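# Four arms lift cloth off lanterns, lay it flat

## Task

Arm bases in the scene frame (metres), with facing measured counter-clockwise from +x in degrees: arm1 at x=+0.34 y=+0.74 z=+0.72 facing -90; arm2 at x=-0.34 y=+0.74 z=+0.72 facing -90; arm3 at x=-0.34 y=-0.74 z=+0.72 facing +90; arm4 at x=+0.34 y=-0.74 z=+0.72 facing +90. The cloth has holes with lanterns standing in them. Lift it free of the lanterns and lay it out flat. Each lantern has to finish upright at its present spot. If the cloth's mean height falls by more than about a thumb's length in one drop while no gripper has hold of it, the task is failed. At the end open every gripper and pull the arms away; anything that stays in place only because a robot holds it does not count.

## Robot and tools

Setup: four identical i2rt Big YAM arms (arm1, arm2, arm3, arm4), each with six revolute joints, a two-finger gripper and a wrist camera. Two fixed room cameras, cam_high and cam_low, look at the table. arm1 and arm2 sit on the +y side facing -y; arm3 and arm4 sit on the -y side facing +y. A hand reaches about 1.0 m from its joint1 axis.

Frame: one scene frame, origin on the floor, +z up, metres. The hand point is midway between the fingertips; the hand's z axis runs along the fingers and the fingers close along its y axis. Camera calibration (K, distortion, T_world_to_cam, pos_world) is given per camera; wrist cameras are 616x616 fisheye, room cameras are 896x504. These numbers can be off by a few degrees and millimetres.

execute_actions(actions, cameras): actions is a list holding one action or nothing. An action is an object keyed by arm name; each arm entry holds "joints", an object of absolute joint targets (not offsets), named individually. Units and ranges: joint1_rad -2.879 to 2.879 (rotation about the base, positive counter-clockwise seen from above, 0 points the way the base faces); joint2_rad 0 to 3.141 (shoulder, 0 = upper arm back and near level, rising then reaching forward as it grows); joint3_rad 0 to 3.019 (elbow, 0 = folded, larger opens); joint4_rad -1.692 to 1.57 (hand pitch, positive tips fingers up); joint5_rad -1.57 to 1.57 (sideways swing, positive toward the arm's right); joint6_rad -2.094 to 2.094 (roll, positive clockwise viewed from behind the hand); gripper_m 0 to 0.093 metres of fingertip separation. Done tolerances are ±0.045, ±0.14, ±0.09, ±0.055, ±0.03, ±0.035 rad and ±0.003 m. All arms in one action start together and may finish at different moments; each joint moves at its own rate so the hand can swing wide. Any arm or joint you omit may keep chasing its previous target. An unknown key or out-of-range number rejects the whole call. An action runs at most 15 s. cameras is a list of camera names (or "all"); null or omitted gives all, [] gives none.

wait(seconds): 0 to 10 s, commands nothing and returns state and images.

zoom_image(camera, region): region [x0, y0, x1, y1] in pixels of that camera's last full image, origin top-left, up to 504 by 504.

read_manual(section): only "licences"; no motion.

finished_scene(scene): pass the current scene number; ends it for good and reports success. Call it only once the cloth rests flat unsupported and the arms are released and clear. Replying with no tool call ends the run.

Reading results: each result gives every robot's state (joint_positions, joint torques with offsets and noise), images in the order named by the "pictures" line, and joint_status per joint. off_target: stopped short and may still push. contact_stop or time_out: the joint now holds where it halted, though a timed-out joint may keep a nearby target and push on, which on_its_own reports; there "held at" is the held target, not the actual position. To relieve a push, send the joint its reported position. "joint command not followed" (often with a cause: line) means a safety check blocked that arm's joint targets, usually self or inter-arm clearance; the gripper part still runs, and the blocked targets may be retried later. MOTOR HOT appears from 85 °C; at 100 °C an OVER-TEMPERATURE FAULT drops that arm and its gripper, and its joints report limit_stop_at_motor_heat, after which resend targets. If a call reports a stop, later motion calls in the same reply are skipped.

The arm does not halt on contact; it keeps pressing and can press hard, heating motors even while you think. The robot keeps holding your last command while you compose replies.

Avoid: squeezing two arms together (fails and ends the run) or striking one arm with another (fingers, gripper housings and wrist cameras are not covered by the clearance check); knocking lanterns over or moving them, or pushing anything rigid out of the work area; letting the cloth fall with nobody holding it; long hard pushes into the table or objects; slips and slams. A practical order: grasp cloth edges with several arms, lift high enough to clear the lanterns, move the cloth aside, lower it while still gripping, spread it, release, then retract.

Each tool is called by a JSON object that holds its "op" and its "data", one argument or row to a line.

## Session

{"op": "execute_actions", "data": {
  "actions": []
}}

Scene clock: 0.00 s.
Joint torques (N m, as the arm reports them, + toward a larger angle): no reading
arm1.joint_positions: joint1_rad=+0.007 joint2_rad=+0.443 joint3_rad=+1.460 joint4_rad=-1.541 joint5_rad=+0.006 joint6_rad=+0.003 gripper_m=+0.095
arm1.joint_status: not commanded
arm1.hand: x=+0.3326 y=+0.6169 z=+1.3503 quat_wxyz=(-0.343, -0.624, -0.600, +0.363) (m; scene frame)
arm2.joint_positions: joint1_rad=-0.003 joint2_rad=+0.438 joint3_rad=+1.467 joint4_rad=-1.543 joint5_rad=+0.002 joint6_rad=+0.008 gripper_m=+0.094
arm2.joint_status: not commanded
arm2.hand: x=-0.3327 y=+0.6225 z=+1.3200 quat_wxyz=(-0.361, -0.607, -0.613, +0.354) (m; scene frame)
arm3.joint_positions: joint1_rad=+0.012 joint2_rad=+0.432 joint3_rad=+1.476 joint4_rad=-1.540 joint5_rad=-0.001 joint6_rad=+0.010 gripper_m=+0.095
arm3.joint_status: not commanded
arm3.hand: x=-0.3351 y=-0.6245 z=+1.3797 quat_wxyz=(-0.369, +0.594, -0.621, -0.354) (m; scene frame)
arm4.joint_positions: joint1_rad=-0.001 joint2_rad=+0.451 joint3_rad=+1.461 joint4_rad=-1.519 joint5_rad=-0.013 joint6_rad=+0.017 gripper_m=+0.095
arm4.joint_status: not commanded
arm4.hand: x=+0.3359 y=-0.6092 z=+1.3720 quat_wxyz=(-0.341, +0.614, -0.607, -0.372) (m; scene frame)
pictures: arm1_cam_wrist, arm2_cam_wrist, arm3_cam_wrist, arm4_cam_wrist, cam_high, cam_low
Images, in order (width x height): arm1_cam_wrist 616x616, arm2_cam_wrist 616x616, arm3_cam_wrist 616x616, arm4_cam_wrist 616x616, cam_high 896x504, cam_low 896x504.

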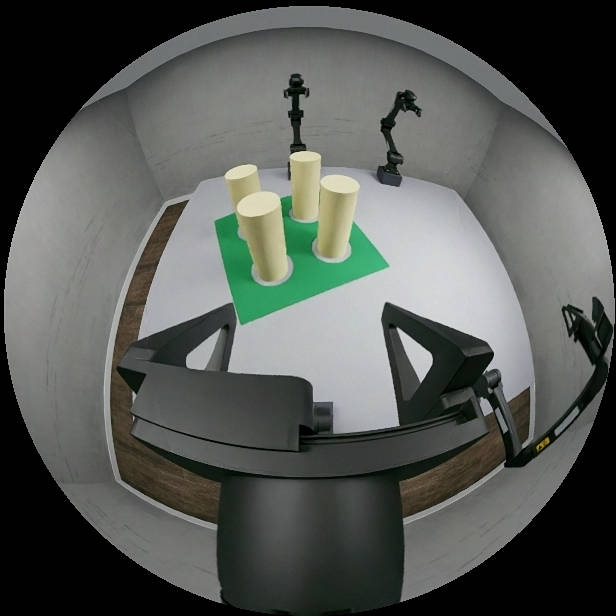

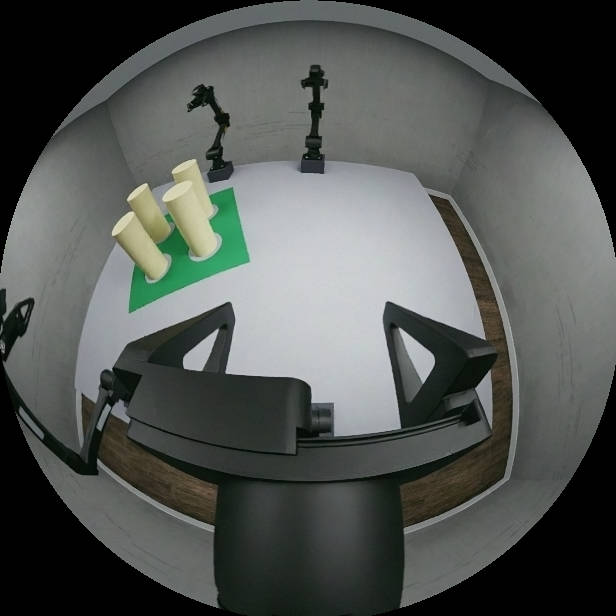

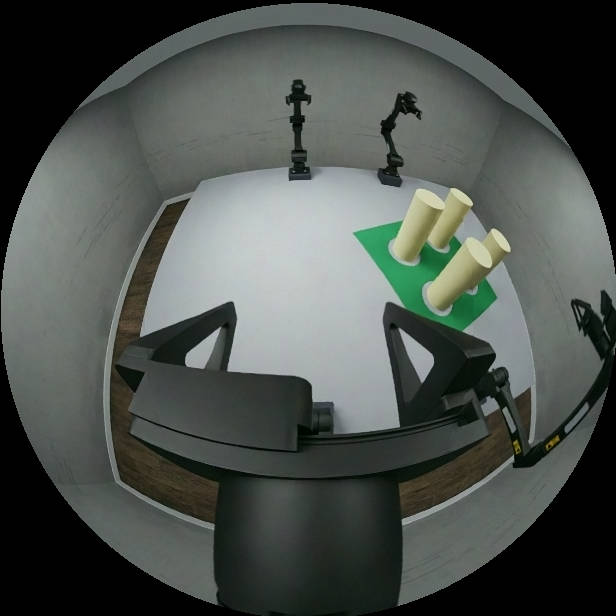

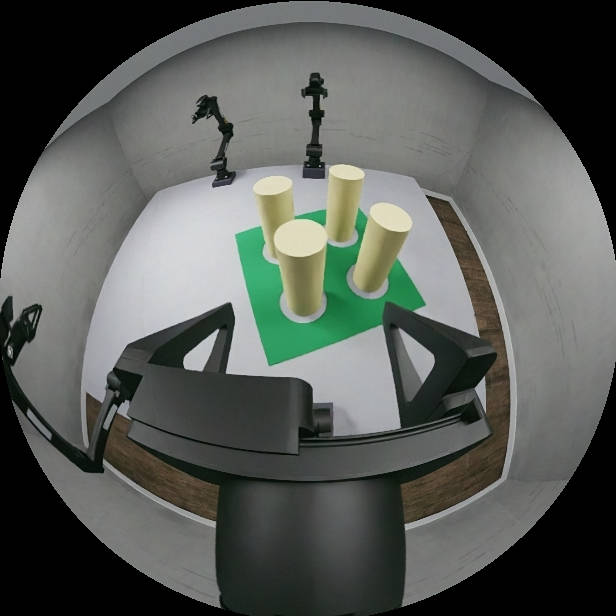

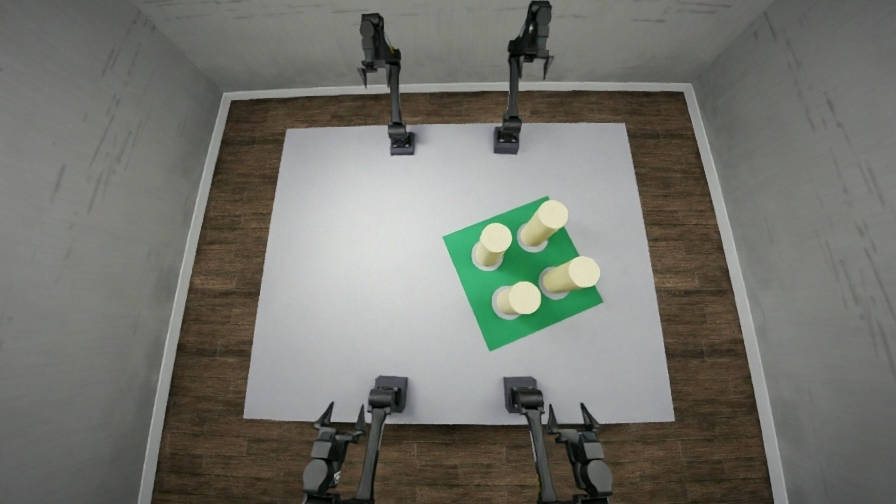

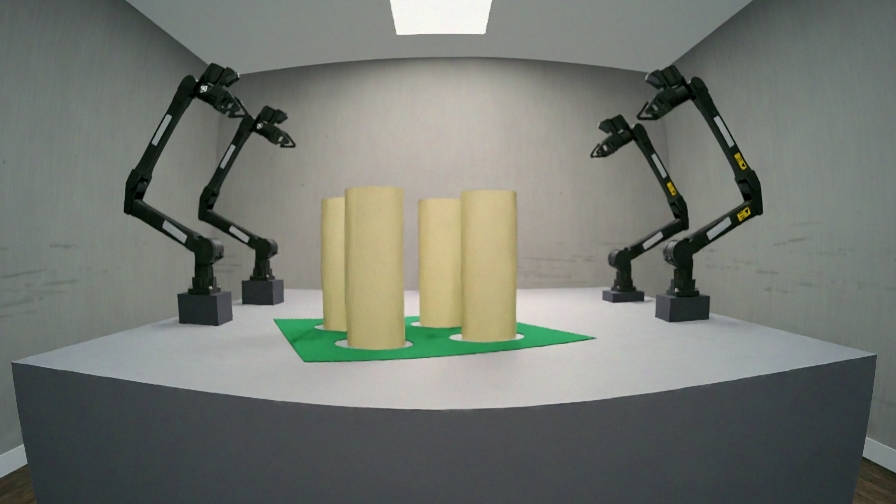

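{"op": "execute_actions", "data": {
  "actions": [
    {"arm1":{"joints":{"joint1_rad":0.566,"gripper_m":0.05}},"arm2":{"joints":{"joint1_rad":0.473,"gripper_m":0.05}},"arm3":{"joints":{"joint1_rad":-1.208,"gripper_m":0.05}},"arm4":{"joints":{"joint1_rad":-0.841,"gripper_m":0.05}}}
  ],
  "cameras": []
}}

{"op": "execute_actions", "data": {
  "actions": [
    {"arm1":{"joints":{"joint2_rad":1.731,"joint3_rad":0.924,"joint4_rad":-0.393}},"arm2":{"joints":{"joint2_rad":2.215,"joint3_rad":1.83,"joint4_rad":-0.815}},"arm3":{"joints":{"joint2_rad":2.005,"joint3_rad":1.288,"joint4_rad":-0.483}},"arm4":{"joints":{"joint2_rad":2.159,"joint3_rad":1.582,"joint4_rad":-0.623}}}
  ]
}}

Scene clock: 3.13 s.
Joint torques (N m, as the arm reports them, + toward a larger angle): arm1=[1.59 6.45 6.65 1.86 0.11 0.07] | arm2=[1.56 4.58 8.32 2.07 0.08 0.06] | arm3=[ 0.18  6.75  7.35  1.87  0.02 -0.05] | arm4=[-2.17  7.07  7.47  1.41 -0.12 -0.04]
arm1.joint_positions: joint1_rad=+0.562 joint2_rad=+0.443 joint3_rad=+1.460 joint4_rad=-1.541 joint5_rad=+0.006 joint6_rad=+0.003 gripper_m=+0.050
arm1.joint_status: all done
arm1.hand: x=+0.3979 y=+0.6321 z=+1.3499 quat_wxyz=(-0.429, -0.437, -0.749, +0.254) (m; scene frame)
arm2.joint_positions: joint1_rad=+0.464 joint2_rad=+0.438 joint3_rad=+1.467 joint4_rad=-1.543 joint5_rad=+0.002 joint6_rad=+0.008 gripper_m=+0.050
arm2.joint_status: all done
arm2.hand: x=-0.2794 y=+0.6359 z=+1.3199 quat_wxyz=(-0.432, -0.449, -0.738, +0.261) (m; scene frame)
arm3.joint_positions: joint1_rad=-1.202 joint2_rad=+0.432 joint3_rad=+1.476 joint4_rad=-1.540 joint5_rad=-0.001 joint6_rad=+0.010 gripper_m=+0.050
arm3.joint_status: all done
arm3.hand: x=-0.2310 y=-0.7035 z=+1.3808 quat_wxyz=(-0.509, +0.132, -0.847, -0.082) (m; scene frame)
arm4.joint_positions: joint1_rad=-0.836 joint2_rad=+0.451 joint3_rad=+1.461 joint4_rad=-1.519 joint5_rad=-0.013 joint6_rad=+0.017 gripper_m=+0.050
arm4.joint_status: all done
arm4.hand: x=+0.4328 y=-0.6473 z=+1.3711 quat_wxyz=(-0.461, +0.318, -0.805, -0.198) (m; scene frame)
pictures: none
No camera images: the call's "cameras" was empty. Leave "cameras" out to get every camera's image.

Scene clock: 5.17 s.
Joint torques (N m, as the arm reports them, + toward a larger angle): arm1=[  1.12 -12.25   6.15   1.79   0.09   0.07] | arm2=[  1.49 -24.    12.9    1.09   0.08   0.06] | arm3=[  0.17 -20.85   7.49   1.54   0.01  -0.04] | arm4=[ -2.   -20.83   8.83   1.11  -0.12  -0.04]
arm1.joint_positions: joint1_rad=+0.562 joint2_rad=+1.727 joint3_rad=+0.925 joint4_rad=-0.413 joint5_rad=+0.006 joint6_rad=+0.003 gripper_m=+0.050
arm1.joint_status: all done
arm1.hand: x=+0.5805 y=+0.3056 z=+0.7812 quat_wxyz=(-0.149, -0.496, -0.850, +0.092) (m; scene frame)
arm2.joint_positions: joint1_rad=+0.464 joint2_rad=+2.222 joint3_rad=+1.796 joint4_rad=-0.818 joint5_rad=+0.002 joint6_rad=+0.008 gripper_m=+0.050
arm2.joint_status: all done
arm2.hand: x=+0.0061 y=+0.0922 z=+0.7614 quat_wxyz=(-0.139, -0.513, -0.843, +0.086) (m; scene frame)
arm3.joint_positions: joint1_rad=-1.202 joint2_rad=+2.005 joint3_rad=+1.279 joint4_rad=-0.503 joint5_rad=-0.001 joint6_rad=+0.010 gripper_m=+0.050
arm3.joint_status: all done
arm3.hand: x=+0.2456 y=-0.5500 z=+0.7809 quat_wxyz=(-0.172, +0.151, -0.973, -0.026) (m; scene frame)
arm4.joint_positions: joint1_rad=-0.836 joint2_rad=+2.172 joint3_rad=+1.567 joint4_rad=-0.645 joint5_rad=-0.013 joint6_rad=+0.017 gripper_m=+0.050
arm4.joint_status: all done
arm4.hand: x=+0.8267 y=-0.2657 z=+0.7584 quat_wxyz=(-0.139, +0.361, -0.919, -0.067) (m; scene frame)
pictures: arm1_cam_wrist, arm2_cam_wrist, arm3_cam_wrist, arm4_cam_wrist, cam_high, cam_low
camera_calibration (this result's frames):
arm1_cam_wrist: T_world_to_cam=[[-0.870086, -0.492819, 0.00893574, 0.645051], [-0.471449, 0.837373, 0.276664, -0.197223], [-0.143828, 0.236509, -0.960925, 0.886544], [0, 0, 0, 1]] pos_world=[0.595779, 0.273367, 0.900703]
arm2_cam_wrist: T_world_to_cam=[[-0.892182, -0.451498, -0.0126963, 0.0557636], [-0.434453, 0.850133, 0.29753, -0.298885], [-0.12354, 0.270966, -0.954628, 0.82959], [0, 0, 0, 1]] pos_world=[0.0223878, 0.0544779, 0.881585]
arm3_cam_wrist: T_world_to_cam=[[0.301072, -0.953598, 0.00256514, -0.602517], [-0.916226, -0.288525, 0.277998, -0.145481], [-0.264358, -0.0860475, -0.960578, 0.890715], [0, 0, 0, 1]] pos_world=[0.283575, -0.53989, 0.897591]
arm4_cam_wrist: T_world_to_cam=[[0.683389, -0.729433, -0.0301095, -0.73238], [-0.687232, -0.656674, 0.31063, 0.165506], [-0.246356, -0.191589, -0.950054, 0.996241], [0, 0, 0, 1]] pos_world=[0.859671, -0.23467, 0.87302]
Images, in order (width x height): arm1_cam_wrist 616x616, arm2_cam_wrist 616x616, arm3_cam_wrist 616x616, arm4_cam_wrist 616x616, cam_high 896x504, cam_low 896x504.

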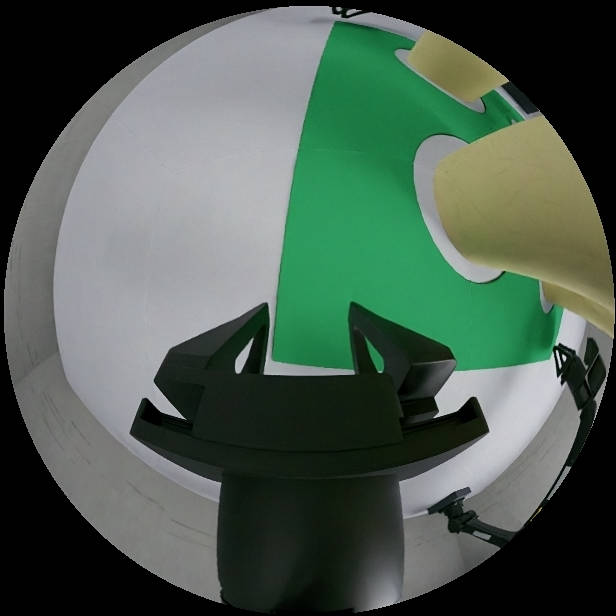

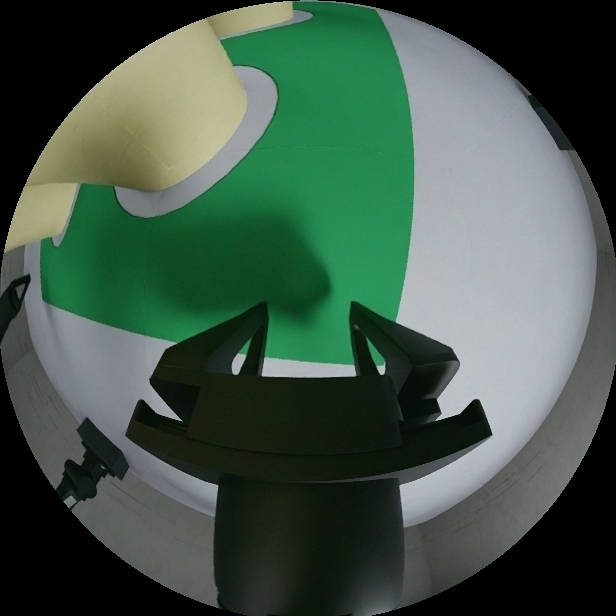

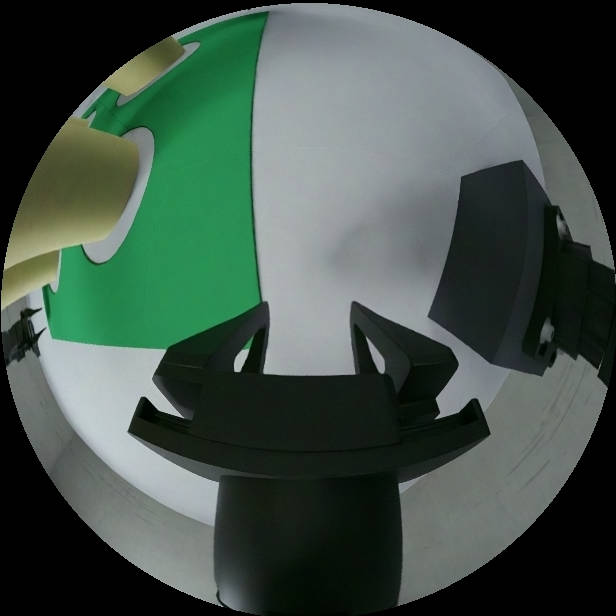

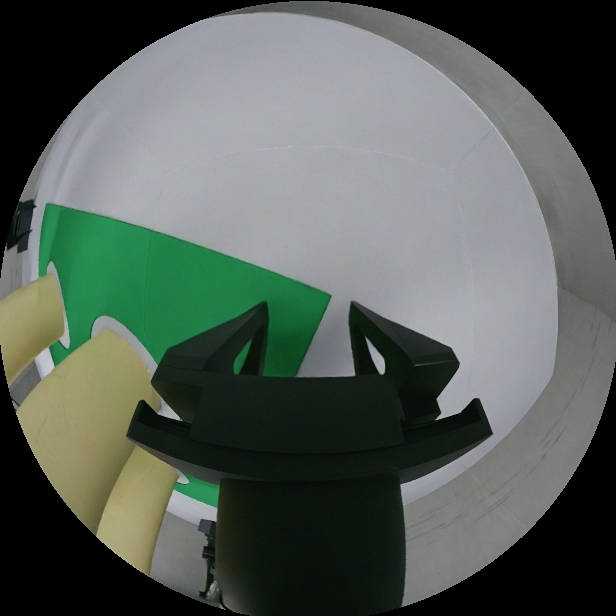

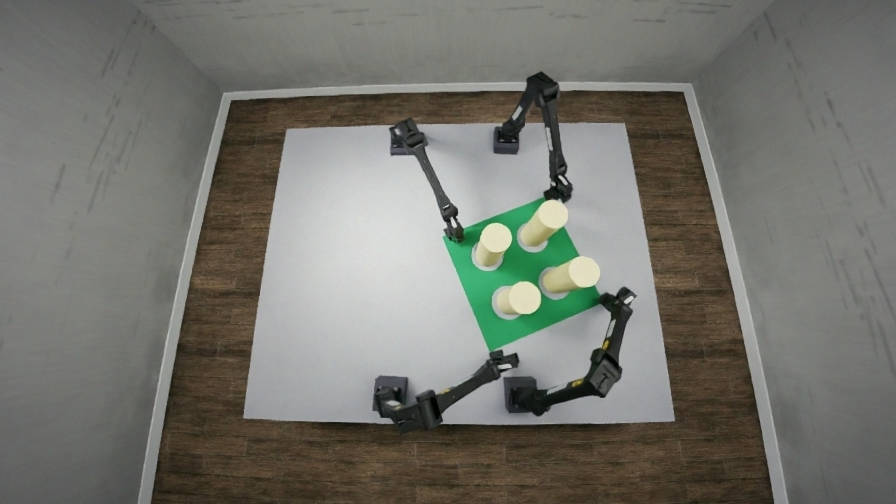

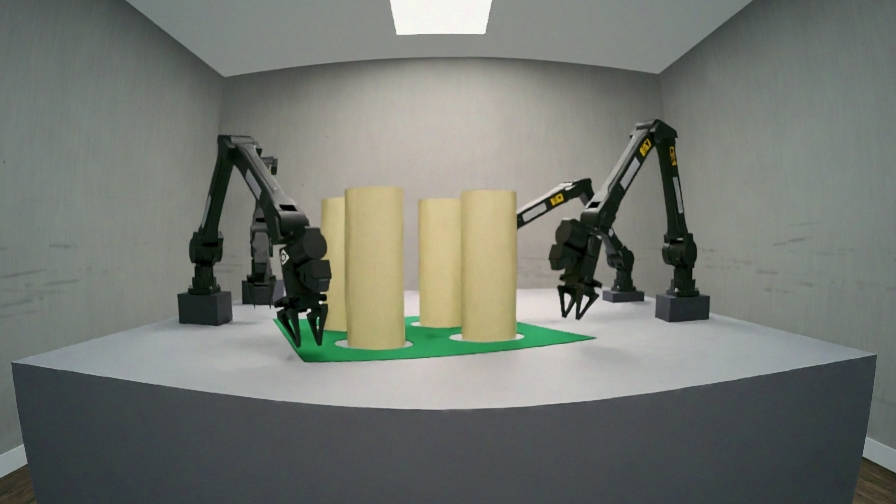

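{"op": "execute_actions", "data": {
  "actions": [
    {"arm1":{"joints":{"joint1_rad":0.595,"joint2_rad":1.80,"joint3_rad":0.802,"joint4_rad":-0.19}},"arm2":{"joints":{"joint1_rad":0.385,"joint2_rad":2.19,"joint3_rad":1.65,"joint4_rad":-0.637}},"arm3":{"joints":{"joint1_rad":-1.095,"joint2_rad":2.081,"joint3_rad":1.2,"joint4_rad":-0.31}},"arm4":{"joints":{"joint1_rad":-0.83,"joint2_rad":2.19,"joint3_rad":1.49,"joint4_rad":-0.47}}}
  ]
}}

Scene clock: 7.70 s.
Joint torques (N m, as the arm reports them, + toward a larger angle): arm1=[  1.13 -11.26   4.86   1.79   0.09   0.11] | arm2=[  0.83 -21.67   9.92   1.54   0.18   0.06] | arm3=[  0.84 -17.83   5.79   1.36  -0.05  -0.06] | arm4=[ -1.08 -18.93   7.52   1.23  -0.12  -0.04]
arm1.joint_positions: joint1_rad=+0.594 joint2_rad=+1.782 joint3_rad=+0.807 joint4_rad=-0.210 joint5_rad=+0.006 joint6_rad=+0.002 gripper_m=+0.050
arm1.joint_status: all done
arm1.hand: x=+0.5811 y=+0.3347 z=+0.7348 quat_wxyz=(-0.163, -0.481, -0.856, +0.097) (m; scene frame)
arm2.joint_positions: joint1_rad=+0.375 joint2_rad=+2.181 joint3_rad=+1.646 joint4_rad=-0.648 joint5_rad=-0.001 joint6_rad=+0.008 gripper_m=+0.050
arm2.joint_status: all done
arm2.hand: x=-0.0585 y=+0.0795 z=+0.7417 quat_wxyz=(-0.161, -0.547, -0.815, +0.107) (m; scene frame)
arm3.joint_positions: joint1_rad=-1.092 joint2_rad=+2.050 joint3_rad=+1.208 joint4_rad=-0.326 joint5_rad=+0.002 joint6_rad=+0.012 gripper_m=+0.050
arm3.joint_status: all done
arm3.hand: x=+0.2187 y=-0.4891 z=+0.7442 quat_wxyz=(-0.199, +0.202, -0.958, -0.041) (m; scene frame)
arm4.joint_positions: joint1_rad=-0.836 joint2_rad=+2.184 joint3_rad=+1.486 joint4_rad=-0.493 joint5_rad=-0.013 joint6_rad=+0.017 gripper_m=+0.050
arm4.joint_status: all done
arm4.hand: x=+0.8229 y=-0.2692 z=+0.7316 quat_wxyz=(-0.166, +0.360, -0.915, -0.078) (m; scene frame)
pictures: arm1_cam_wrist, arm2_cam_wrist, arm3_cam_wrist, arm4_cam_wrist, cam_high, cam_low
camera_calibration (this result's frames):
arm1_cam_wrist: T_world_to_cam=[[-0.853428, -0.521124, 0.00951486, 0.659687], [-0.502836, 0.828008, 0.248111, -0.1661], [-0.137175, 0.20696, -0.968685, 0.846923], [0, 0, 0, 1]] pos_world=[0.595651, 0.306032, 0.855336]
arm2_cam_wrist: T_world_to_cam=[[-0.928026, -0.372135, -0.0168113, -0.0132352], [-0.36516, 0.899855, 0.238577, -0.266457], [-0.0736551, 0.227545, -0.970978, 0.824698], [0, 0, 0, 1]] pos_world=[-0.048839, 0.047192, 0.864112]
arm3_cam_wrist: T_world_to_cam=[[0.402171, -0.915555, 0.0042103, -0.540961], [-0.89363, -0.391531, 0.219384, -0.154127], [-0.19921, -0.0919924, -0.975629, 0.847611], [0, 0, 0, 1]] pos_world=[0.248679, -0.477652, 0.863045]
arm4_cam_wrist: T_world_to_cam=[[0.684468, -0.728395, -0.0307397, -0.733271], [-0.699249, -0.667842, 0.255023, 0.216533], [-0.206287, -0.153061, -0.966446, 0.958517], [0, 0, 0, 1]] pos_world=[0.85104, -0.24279, 0.848594]
Images, in order (width x height): arm1_cam_wrist 616x616, arm2_cam_wrist 616x616, arm3_cam_wrist 616x616, arm4_cam_wrist 616x616, cam_high 896x504, cam_low 896x504.

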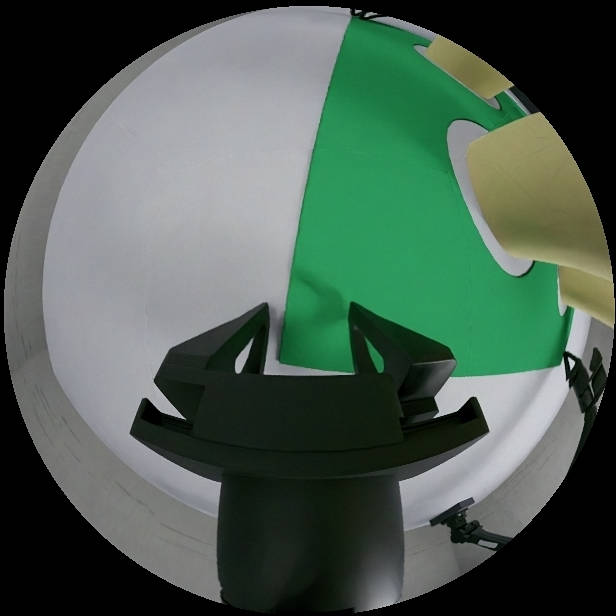

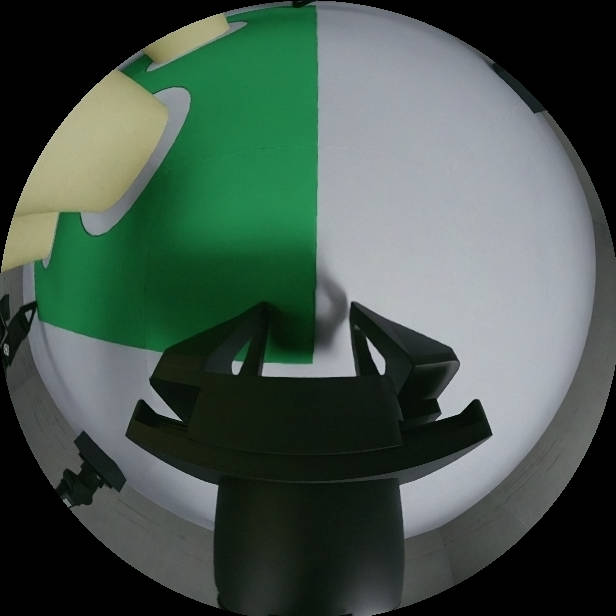

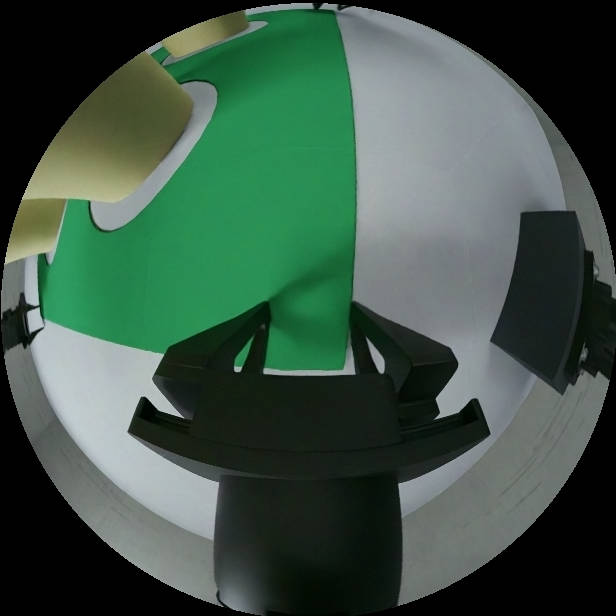

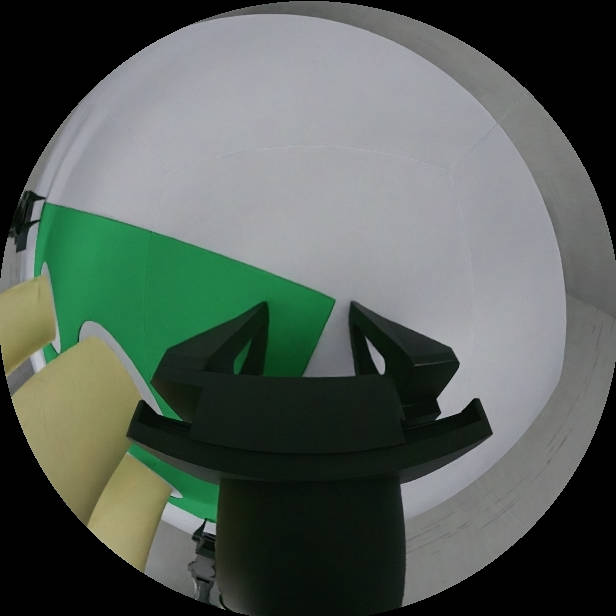

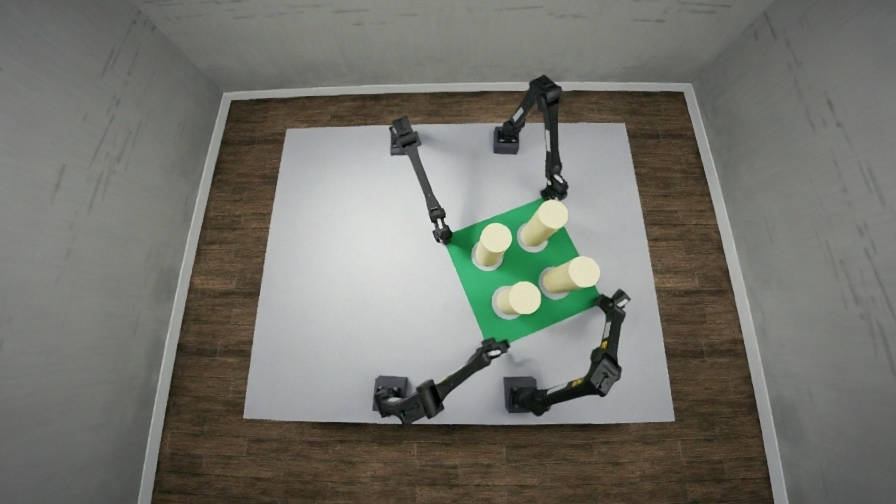

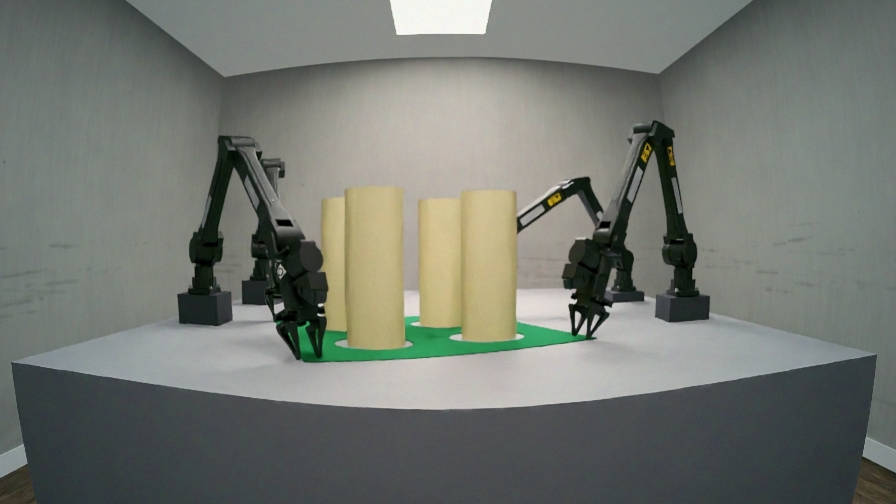

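{"op": "execute_actions", "data": {
  "actions": [
    {"arm1":{"joints":{"joint2_rad":1.82}},"arm2":{"joints":{"joint1_rad":0.42,"joint2_rad":2.22}},"arm3":{"joints":{"joint1_rad":-1.11,"joint2_rad":2.09}},"arm4":{"joints":{"joint1_rad":-0.81,"joint2_rad":2.19,"joint4_rad":-0.57}}}
  ],
  "cameras": []
}}

{"op": "execute_actions", "data": {
  "actions": [
    {"arm1":{"joints":{"gripper_m":0}},"arm2":{"joints":{"gripper_m":0}},"arm3":{"joints":{"gripper_m":0}},"arm4":{"joints":{"gripper_m":0}}}
  ]
}}

Scene clock: 8.70 s.
Joint torques (N m, as the arm reports them, + toward a larger angle): arm1=[  0.97 -10.27   4.71   1.57   0.09   0.07] | arm2=[  1.26 -19.97   9.81   1.38   0.04   0.06] | arm3=[ -0.89 -16.61   5.82   1.39   0.11  -0.06] | arm4=[ -0.88 -18.71   7.48  -0.45  -0.12  -0.04]
arm1.joint_positions: joint1_rad=+0.594 joint2_rad=+1.792 joint3_rad=+0.807 joint4_rad=-0.205 joint5_rad=+0.006 joint6_rad=+0.002 gripper_m=+0.050
arm1.joint_status: all done
arm1.hand: x=+0.5808 y=+0.3352 z=+0.7307 quat_wxyz=(-0.161, -0.481, -0.857, +0.096) (m; scene frame)
arm2.joint_positions: joint1_rad=+0.408 joint2_rad=+2.184 joint3_rad=+1.646 joint4_rad=-0.644 joint5_rad=+0.003 joint6_rad=+0.008 gripper_m=+0.050
arm2.joint_status: all done
arm2.hand: x=-0.0374 y=+0.0881 z=+0.7399 quat_wxyz=(-0.162, -0.533, -0.823, +0.106) (m; scene frame)
arm3.joint_positions: joint1_rad=-1.096 joint2_rad=+2.050 joint3_rad=+1.208 joint4_rad=-0.326 joint5_rad=-0.003 joint6_rad=+0.012 gripper_m=+0.050
arm3.joint_status: all done
arm3.hand: x=+0.2193 y=-0.4905 z=+0.7442 quat_wxyz=(-0.199, +0.201, -0.958, -0.043) (m; scene frame)
arm4.joint_positions: joint1_rad=-0.819 joint2_rad=+2.183 joint3_rad=+1.486 joint4_rad=-0.541 joint5_rad=-0.013 joint6_rad=+0.017 gripper_m=+0.050
arm4.joint_status: all done
arm4.hand: x=+0.8069 y=-0.2682 z=+0.7287 quat_wxyz=(-0.144, +0.369, -0.915, -0.070) (m; scene frame)
pictures: none
No camera images: the call's "cameras" was empty. Leave "cameras" out to get every camera's image.

Scene clock: 9.30 s.
Joint torques (N m, as the arm reports them, + toward a larger angle): arm1=[  0.79 -10.49   4.72   1.53  -0.02   0.09] | arm2=[  1.68 -19.17   9.69   1.38   0.09   0.05] | arm3=[ -0.57 -16.43   5.81   1.25   0.12  -0.05] | arm4=[ -1.82 -18.62   7.49  -0.25   0.09  -0.04]
arm1.joint_positions: joint1_rad=+0.593 joint2_rad=+1.792 joint3_rad=+0.807 joint4_rad=-0.202 joint5_rad=+0.009 joint6_rad=+0.002 gripper_m=+0.002
arm1.joint_status: all done
arm1.hand: x=+0.5806 y=+0.3343 z=+0.7310 quat_wxyz=(-0.161, -0.481, -0.856, +0.098) (m; scene frame)
arm2.joint_positions: joint1_rad=+0.410 joint2_rad=+2.184 joint3_rad=+1.646 joint4_rad=-0.644 joint5_rad=+0.002 joint6_rad=+0.008 gripper_m=+0.000
arm2.joint_status: all done
arm2.hand: x=-0.0360 y=+0.0887 z=+0.7399 quat_wxyz=(-0.163, -0.532, -0.824, +0.106) (m; scene frame)
arm3.joint_positions: joint1_rad=-1.096 joint2_rad=+2.050 joint3_rad=+1.208 joint4_rad=-0.323 joint5_rad=-0.004 joint6_rad=+0.012 gripper_m=+0.002
arm3.joint_status: all done
arm3.hand: x=+0.2200 y=-0.4905 z=+0.7445 quat_wxyz=(-0.200, +0.201, -0.958, -0.044) (m; scene frame)
arm4.joint_positions: joint1_rad=-0.807 joint2_rad=+2.181 joint3_rad=+1.486 joint4_rad=-0.548 joint5_rad=-0.017 joint6_rad=+0.017 gripper_m=+0.003
arm4.joint_status: all done
arm4.hand: x=+0.8001 y=-0.2633 z=+0.7292 quat_wxyz=(-0.141, +0.375, -0.914, -0.072) (m; scene frame)
pictures: arm1_cam_wrist, arm2_cam_wrist, arm3_cam_wrist, arm4_cam_wrist, cam_high, cam_low
camera_calibration (this result's frames):
arm1_cam_wrist: T_world_to_cam=[[-0.854115, -0.519945, 0.0119985, 0.657255], [-0.500968, 0.828701, 0.249571, -0.167502], [-0.139707, 0.207152, -0.968282, 0.844308], [0, 0, 0, 1]] pos_world=[0.595413, 0.305646, 0.851446]
arm2_cam_wrist: T_world_to_cam=[[-0.915049, -0.4031, -0.0139647, 0.0121833], [-0.394669, 0.887695, 0.237137, -0.265054], [-0.0831937, 0.222504, -0.971376, 0.822952], [0, 0, 0, 1]] pos_world=[-0.024996, 0.0570885, 0.862421]
arm3_cam_wrist: T_world_to_cam=[[0.400087, -0.916476, -0.00110482, -0.538788], [-0.894653, -0.390821, 0.216459, -0.150753], [-0.198811, -0.0856138, -0.976291, 0.851595], [0, 0, 0, 1]] pos_world=[0.249997, -0.479796, 0.863441]
arm4_cam_wrist: T_world_to_cam=[[0.70519, -0.708179, -0.0344945, -0.721937], [-0.667538, -0.679544, 0.304323, 0.140769], [-0.238956, -0.191579, -0.951944, 0.957825], [0, 0, 0, 1]] pos_world=[0.831949, -0.232102, 0.844054]
Images, in order (width x height): arm1_cam_wrist 616x616, arm2_cam_wrist 616x616, arm3_cam_wrist 616x616, arm4_cam_wrist 616x616, cam_high 896x504, cam_low 896x504.

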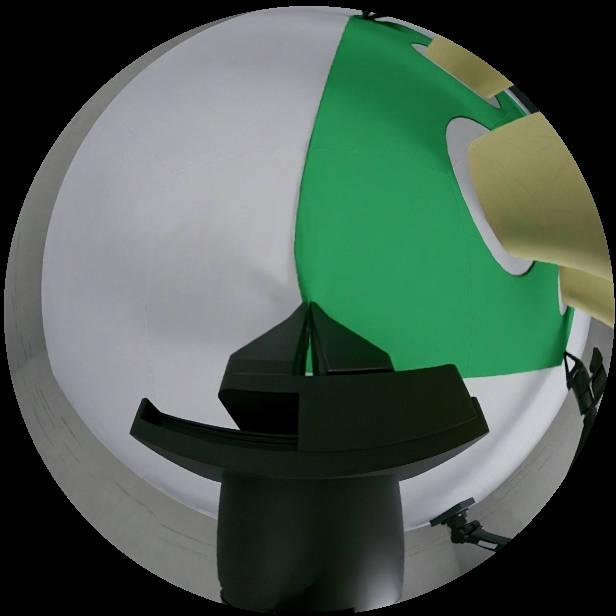

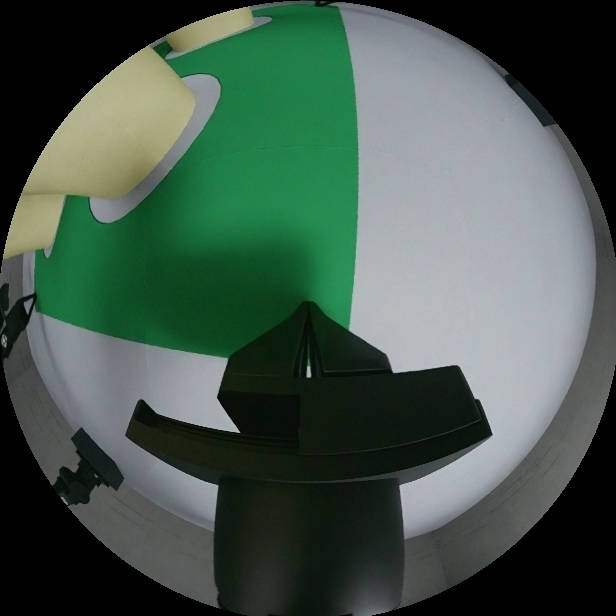

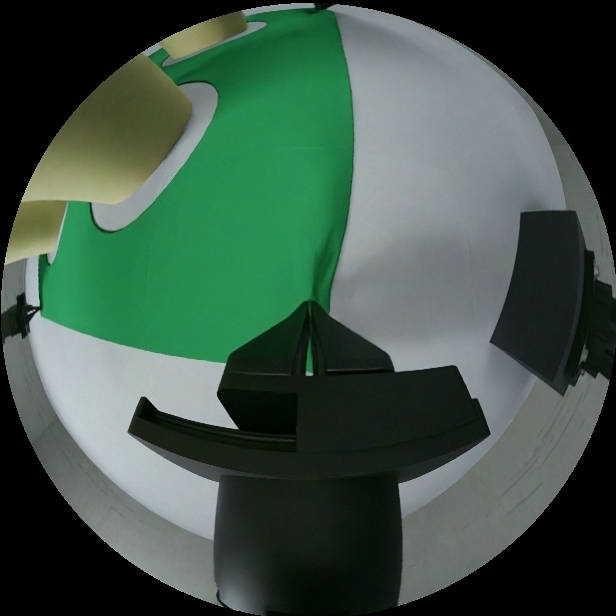

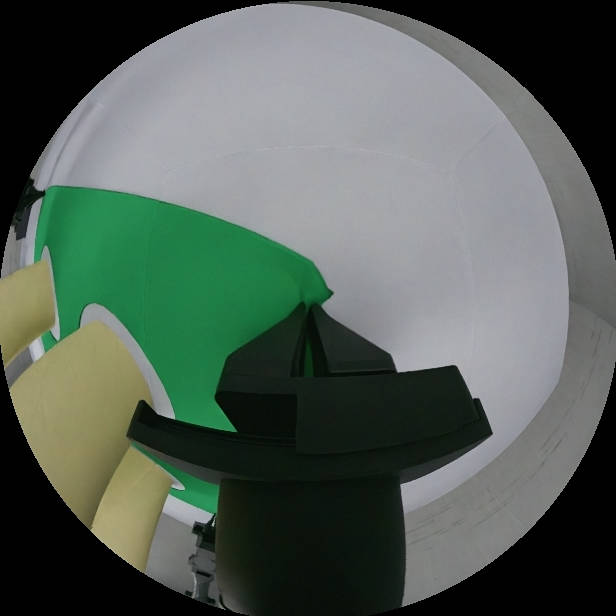

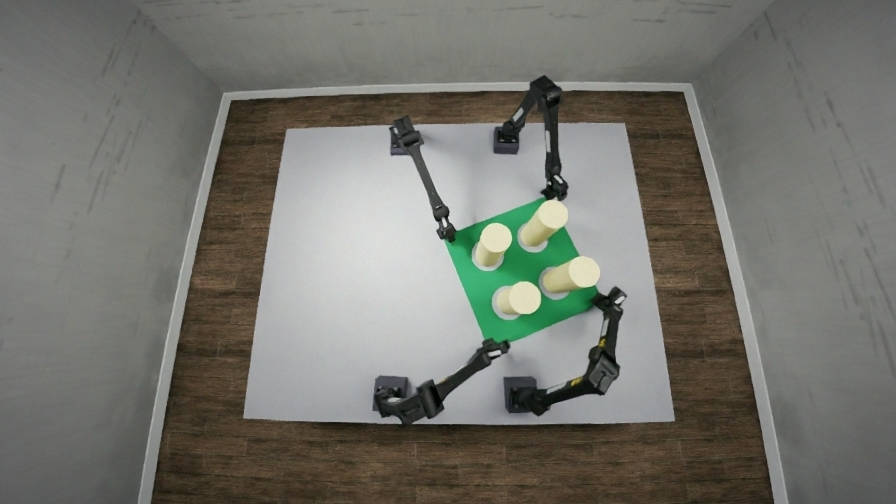

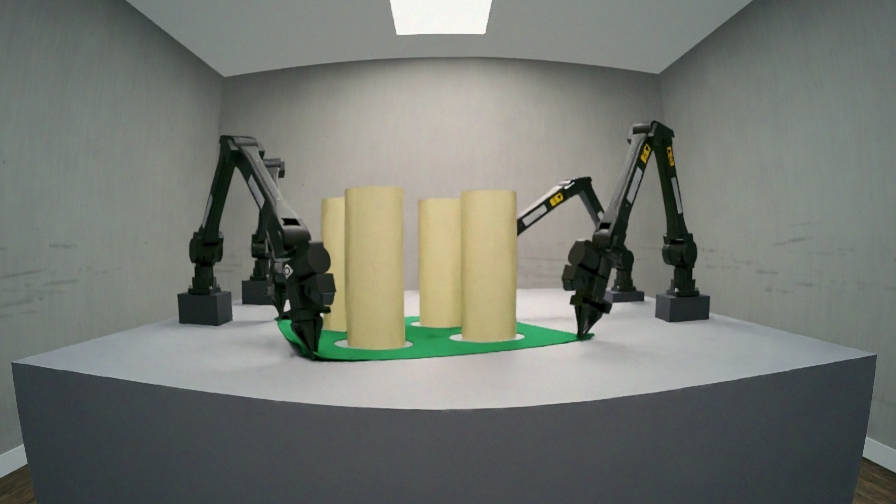

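Arm2 missed; retry with edge between fingers, pressing more.

{"op": "execute_actions", "data": {
  "actions": [
    {"arm2":{"joints":{"gripper_m":0.055,"joint1_rad":0.39,"joint2_rad":2.17}}}
  ],
  "cameras": []
}}

{"op": "execute_actions", "data": {
  "actions": [
    {"arm2":{"joints":{"joint2_rad":2.26}}}
  ],
  "cameras": []
}}

{"op": "execute_actions", "data": {
  "actions": [
    {"arm2":{"joints":{"gripper_m":0}}}
  ],
  "cameras": ["arm2_cam_wrist"]
}}

Scene clock: 10.20 s.
Joint torques (N m, as the arm reports them, + toward a larger angle): arm1=[  0.9  -10.33   4.6    1.43  -0.02   0.09] | arm2=[ -0.55 -23.25   9.81   1.38   0.09   0.05] | arm3=[ -0.34 -16.69   5.83   1.22   0.13  -0.06] | arm4=[ -1.84 -18.55   7.49  -0.24   0.09  -0.04]
arm1.joint_positions: joint1_rad=+0.593 joint2_rad=+1.792 joint3_rad=+0.807 joint4_rad=-0.202 joint5_rad=+0.009 joint6_rad=+0.002 gripper_m=+0.002
arm1.joint_status: not commanded
arm1.hand: x=+0.5806 y=+0.3343 z=+0.7310 quat_wxyz=(-0.161, -0.481, -0.856, +0.098) (m; scene frame)
arm2.joint_positions: joint1_rad=+0.400 joint2_rad=+2.180 joint3_rad=+1.646 joint4_rad=-0.644 joint5_rad=+0.002 joint6_rad=+0.008 gripper_m=+0.055
arm2.joint_status: all done
arm2.hand: x=-0.0425 y=+0.0852 z=+0.7423 quat_wxyz=(-0.164, -0.537, -0.821, +0.108) (m; scene frame)
arm3.joint_positions: joint1_rad=-1.096 joint2_rad=+2.050 joint3_rad=+1.208 joint4_rad=-0.323 joint5_rad=-0.004 joint6_rad=+0.012 gripper_m=+0.002
arm3.joint_status: not commanded
arm3.hand: x=+0.2200 y=-0.4905 z=+0.7445 quat_wxyz=(-0.200, +0.201, -0.958, -0.044) (m; scene frame)
arm4.joint_positions: joint1_rad=-0.807 joint2_rad=+2.181 joint3_rad=+1.486 joint4_rad=-0.548 joint5_rad=-0.017 joint6_rad=+0.017 gripper_m=+0.003
arm4.joint_status: not commanded
arm4.hand: x=+0.8001 y=-0.2633 z=+0.7292 quat_wxyz=(-0.141, +0.375, -0.914, -0.072) (m; scene frame)
pictures: none
No camera images: the call's "cameras" was empty. Leave "cameras" out to get every camera's image.

Scene clock: 10.83 s.
Joint torques (N m, as the arm reports them, + toward a larger angle): arm1=[ 0.91 -9.98  4.78  1.41 -0.01  0.09] | arm2=[  0.2  -16.97   9.93   1.22   0.12   0.06] | arm3=[ -0.6  -16.46   5.81   1.25   0.14  -0.08] | arm4=[ -1.86 -18.51   7.48  -0.24   0.09  -0.04]
arm1.joint_positions: joint1_rad=+0.593 joint2_rad=+1.792 joint3_rad=+0.807 joint4_rad=-0.202 joint5_rad=+0.009 joint6_rad=+0.002 gripper_m=+0.002
arm1.joint_status: not commanded
arm1.hand: x=+0.5806 y=+0.3343 z=+0.7310 quat_wxyz=(-0.161, -0.481, -0.856, +0.098) (m; scene frame)
arm2.joint_positions: joint1_rad=+0.400 joint2_rad=+2.187 joint3_rad=+1.646 joint4_rad=-0.640 joint5_rad=+0.001 joint6_rad=+0.008 gripper_m=+0.055
arm2.joint_status: all done
arm2.hand: x=-0.0425 y=+0.0855 z=+0.7379 quat_wxyz=(-0.162, -0.537, -0.821, +0.106) (m; scene frame)
arm3.joint_positions: joint1_rad=-1.096 joint2_rad=+2.050 joint3_rad=+1.208 joint4_rad=-0.323 joint5_rad=-0.004 joint6_rad=+0.012 gripper_m=+0.002
arm3.joint_status: not commanded
arm3.hand: x=+0.2200 y=-0.4905 z=+0.7445 quat_wxyz=(-0.200, +0.201, -0.958, -0.044) (m; scene frame)
arm4.joint_positions: joint1_rad=-0.807 joint2_rad=+2.181 joint3_rad=+1.486 joint4_rad=-0.548 joint5_rad=-0.017 joint6_rad=+0.017 gripper_m=+0.003
arm4.joint_status: not commanded
arm4.hand: x=+0.8001 y=-0.2633 z=+0.7292 quat_wxyz=(-0.141, +0.375, -0.914, -0.072) (m; scene frame)
pictures: none
No camera images: the call's "cameras" was empty. Leave "cameras" out to get every camera's image.

Scene clock: 11.43 s.
Joint torques (N m, as the arm reports them, + toward a larger angle): arm1=[ 1.11 -9.87  4.74  1.45 -0.01  0.07] | arm2=[ -0.92 -16.99   9.85   1.01   0.56   0.06] | arm3=[ -0.54 -16.6    5.84   1.29   0.13  -0.05] | arm4=[ -1.82 -18.56   7.5   -0.24   0.09  -0.04]
arm1.joint_positions: joint1_rad=+0.593 joint2_rad=+1.792 joint3_rad=+0.807 joint4_rad=-0.202 joint5_rad=+0.009 joint6_rad=+0.002 gripper_m=+0.002
arm1.joint_status: not commanded
arm1.hand: x=+0.5806 y=+0.3343 z=+0.7310 quat_wxyz=(-0.161, -0.481, -0.856, +0.098) (m; scene frame)
arm2.joint_positions: joint1_rad=+0.401 joint2_rad=+2.188 joint3_rad=+1.646 joint4_rad=-0.635 joint5_rad=-0.011 joint6_rad=+0.008 gripper_m=+0.002
arm2.joint_status: all done
arm2.hand: x=-0.0393 y=+0.0857 z=+0.7379 quat_wxyz=(-0.168, -0.535, -0.822, +0.102) (m; scene frame)
arm3.joint_positions: joint1_rad=-1.096 joint2_rad=+2.050 joint3_rad=+1.208 joint4_rad=-0.323 joint5_rad=-0.004 joint6_rad=+0.012 gripper_m=+0.002
arm3.joint_status: not commanded
arm3.hand: x=+0.2200 y=-0.4905 z=+0.7445 quat_wxyz=(-0.200, +0.201, -0.958, -0.044) (m; scene frame)
arm4.joint_positions: joint1_rad=-0.807 joint2_rad=+2.181 joint3_rad=+1.486 joint4_rad=-0.548 joint5_rad=-0.017 joint6_rad=+0.017 gripper_m=+0.003
arm4.joint_status: not commanded
arm4.hand: x=+0.8001 y=-0.2633 z=+0.7292 quat_wxyz=(-0.141, +0.375, -0.914, -0.072) (m; scene frame)
pictures: arm2_cam_wrist
camera_calibration (this result's frames):
arm2_cam_wrist: T_world_to_cam=[[-0.916401, -0.399391, -0.0263708, 0.0166774], [-0.394176, 0.889064, 0.232789, -0.260103], [-0.0695286, 0.223723, -0.97217, 0.822347], [0, 0, 0, 1]] pos_world=[-0.0300664, 0.0539307, 0.86045]
Images, in order (width x height): arm2_cam_wrist 616x616.

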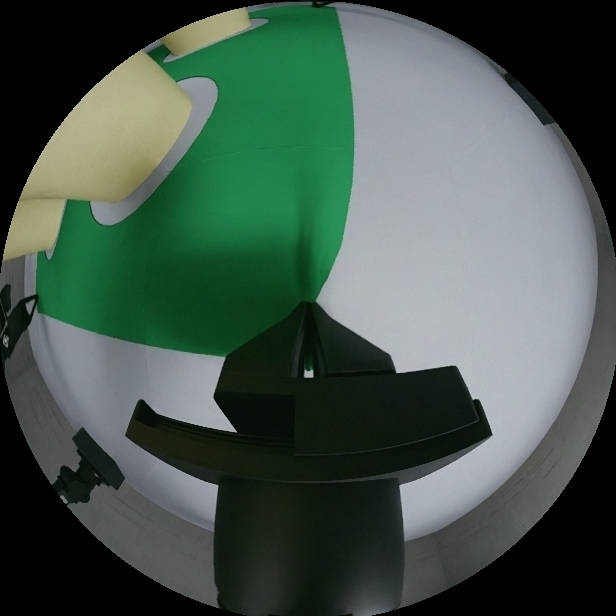

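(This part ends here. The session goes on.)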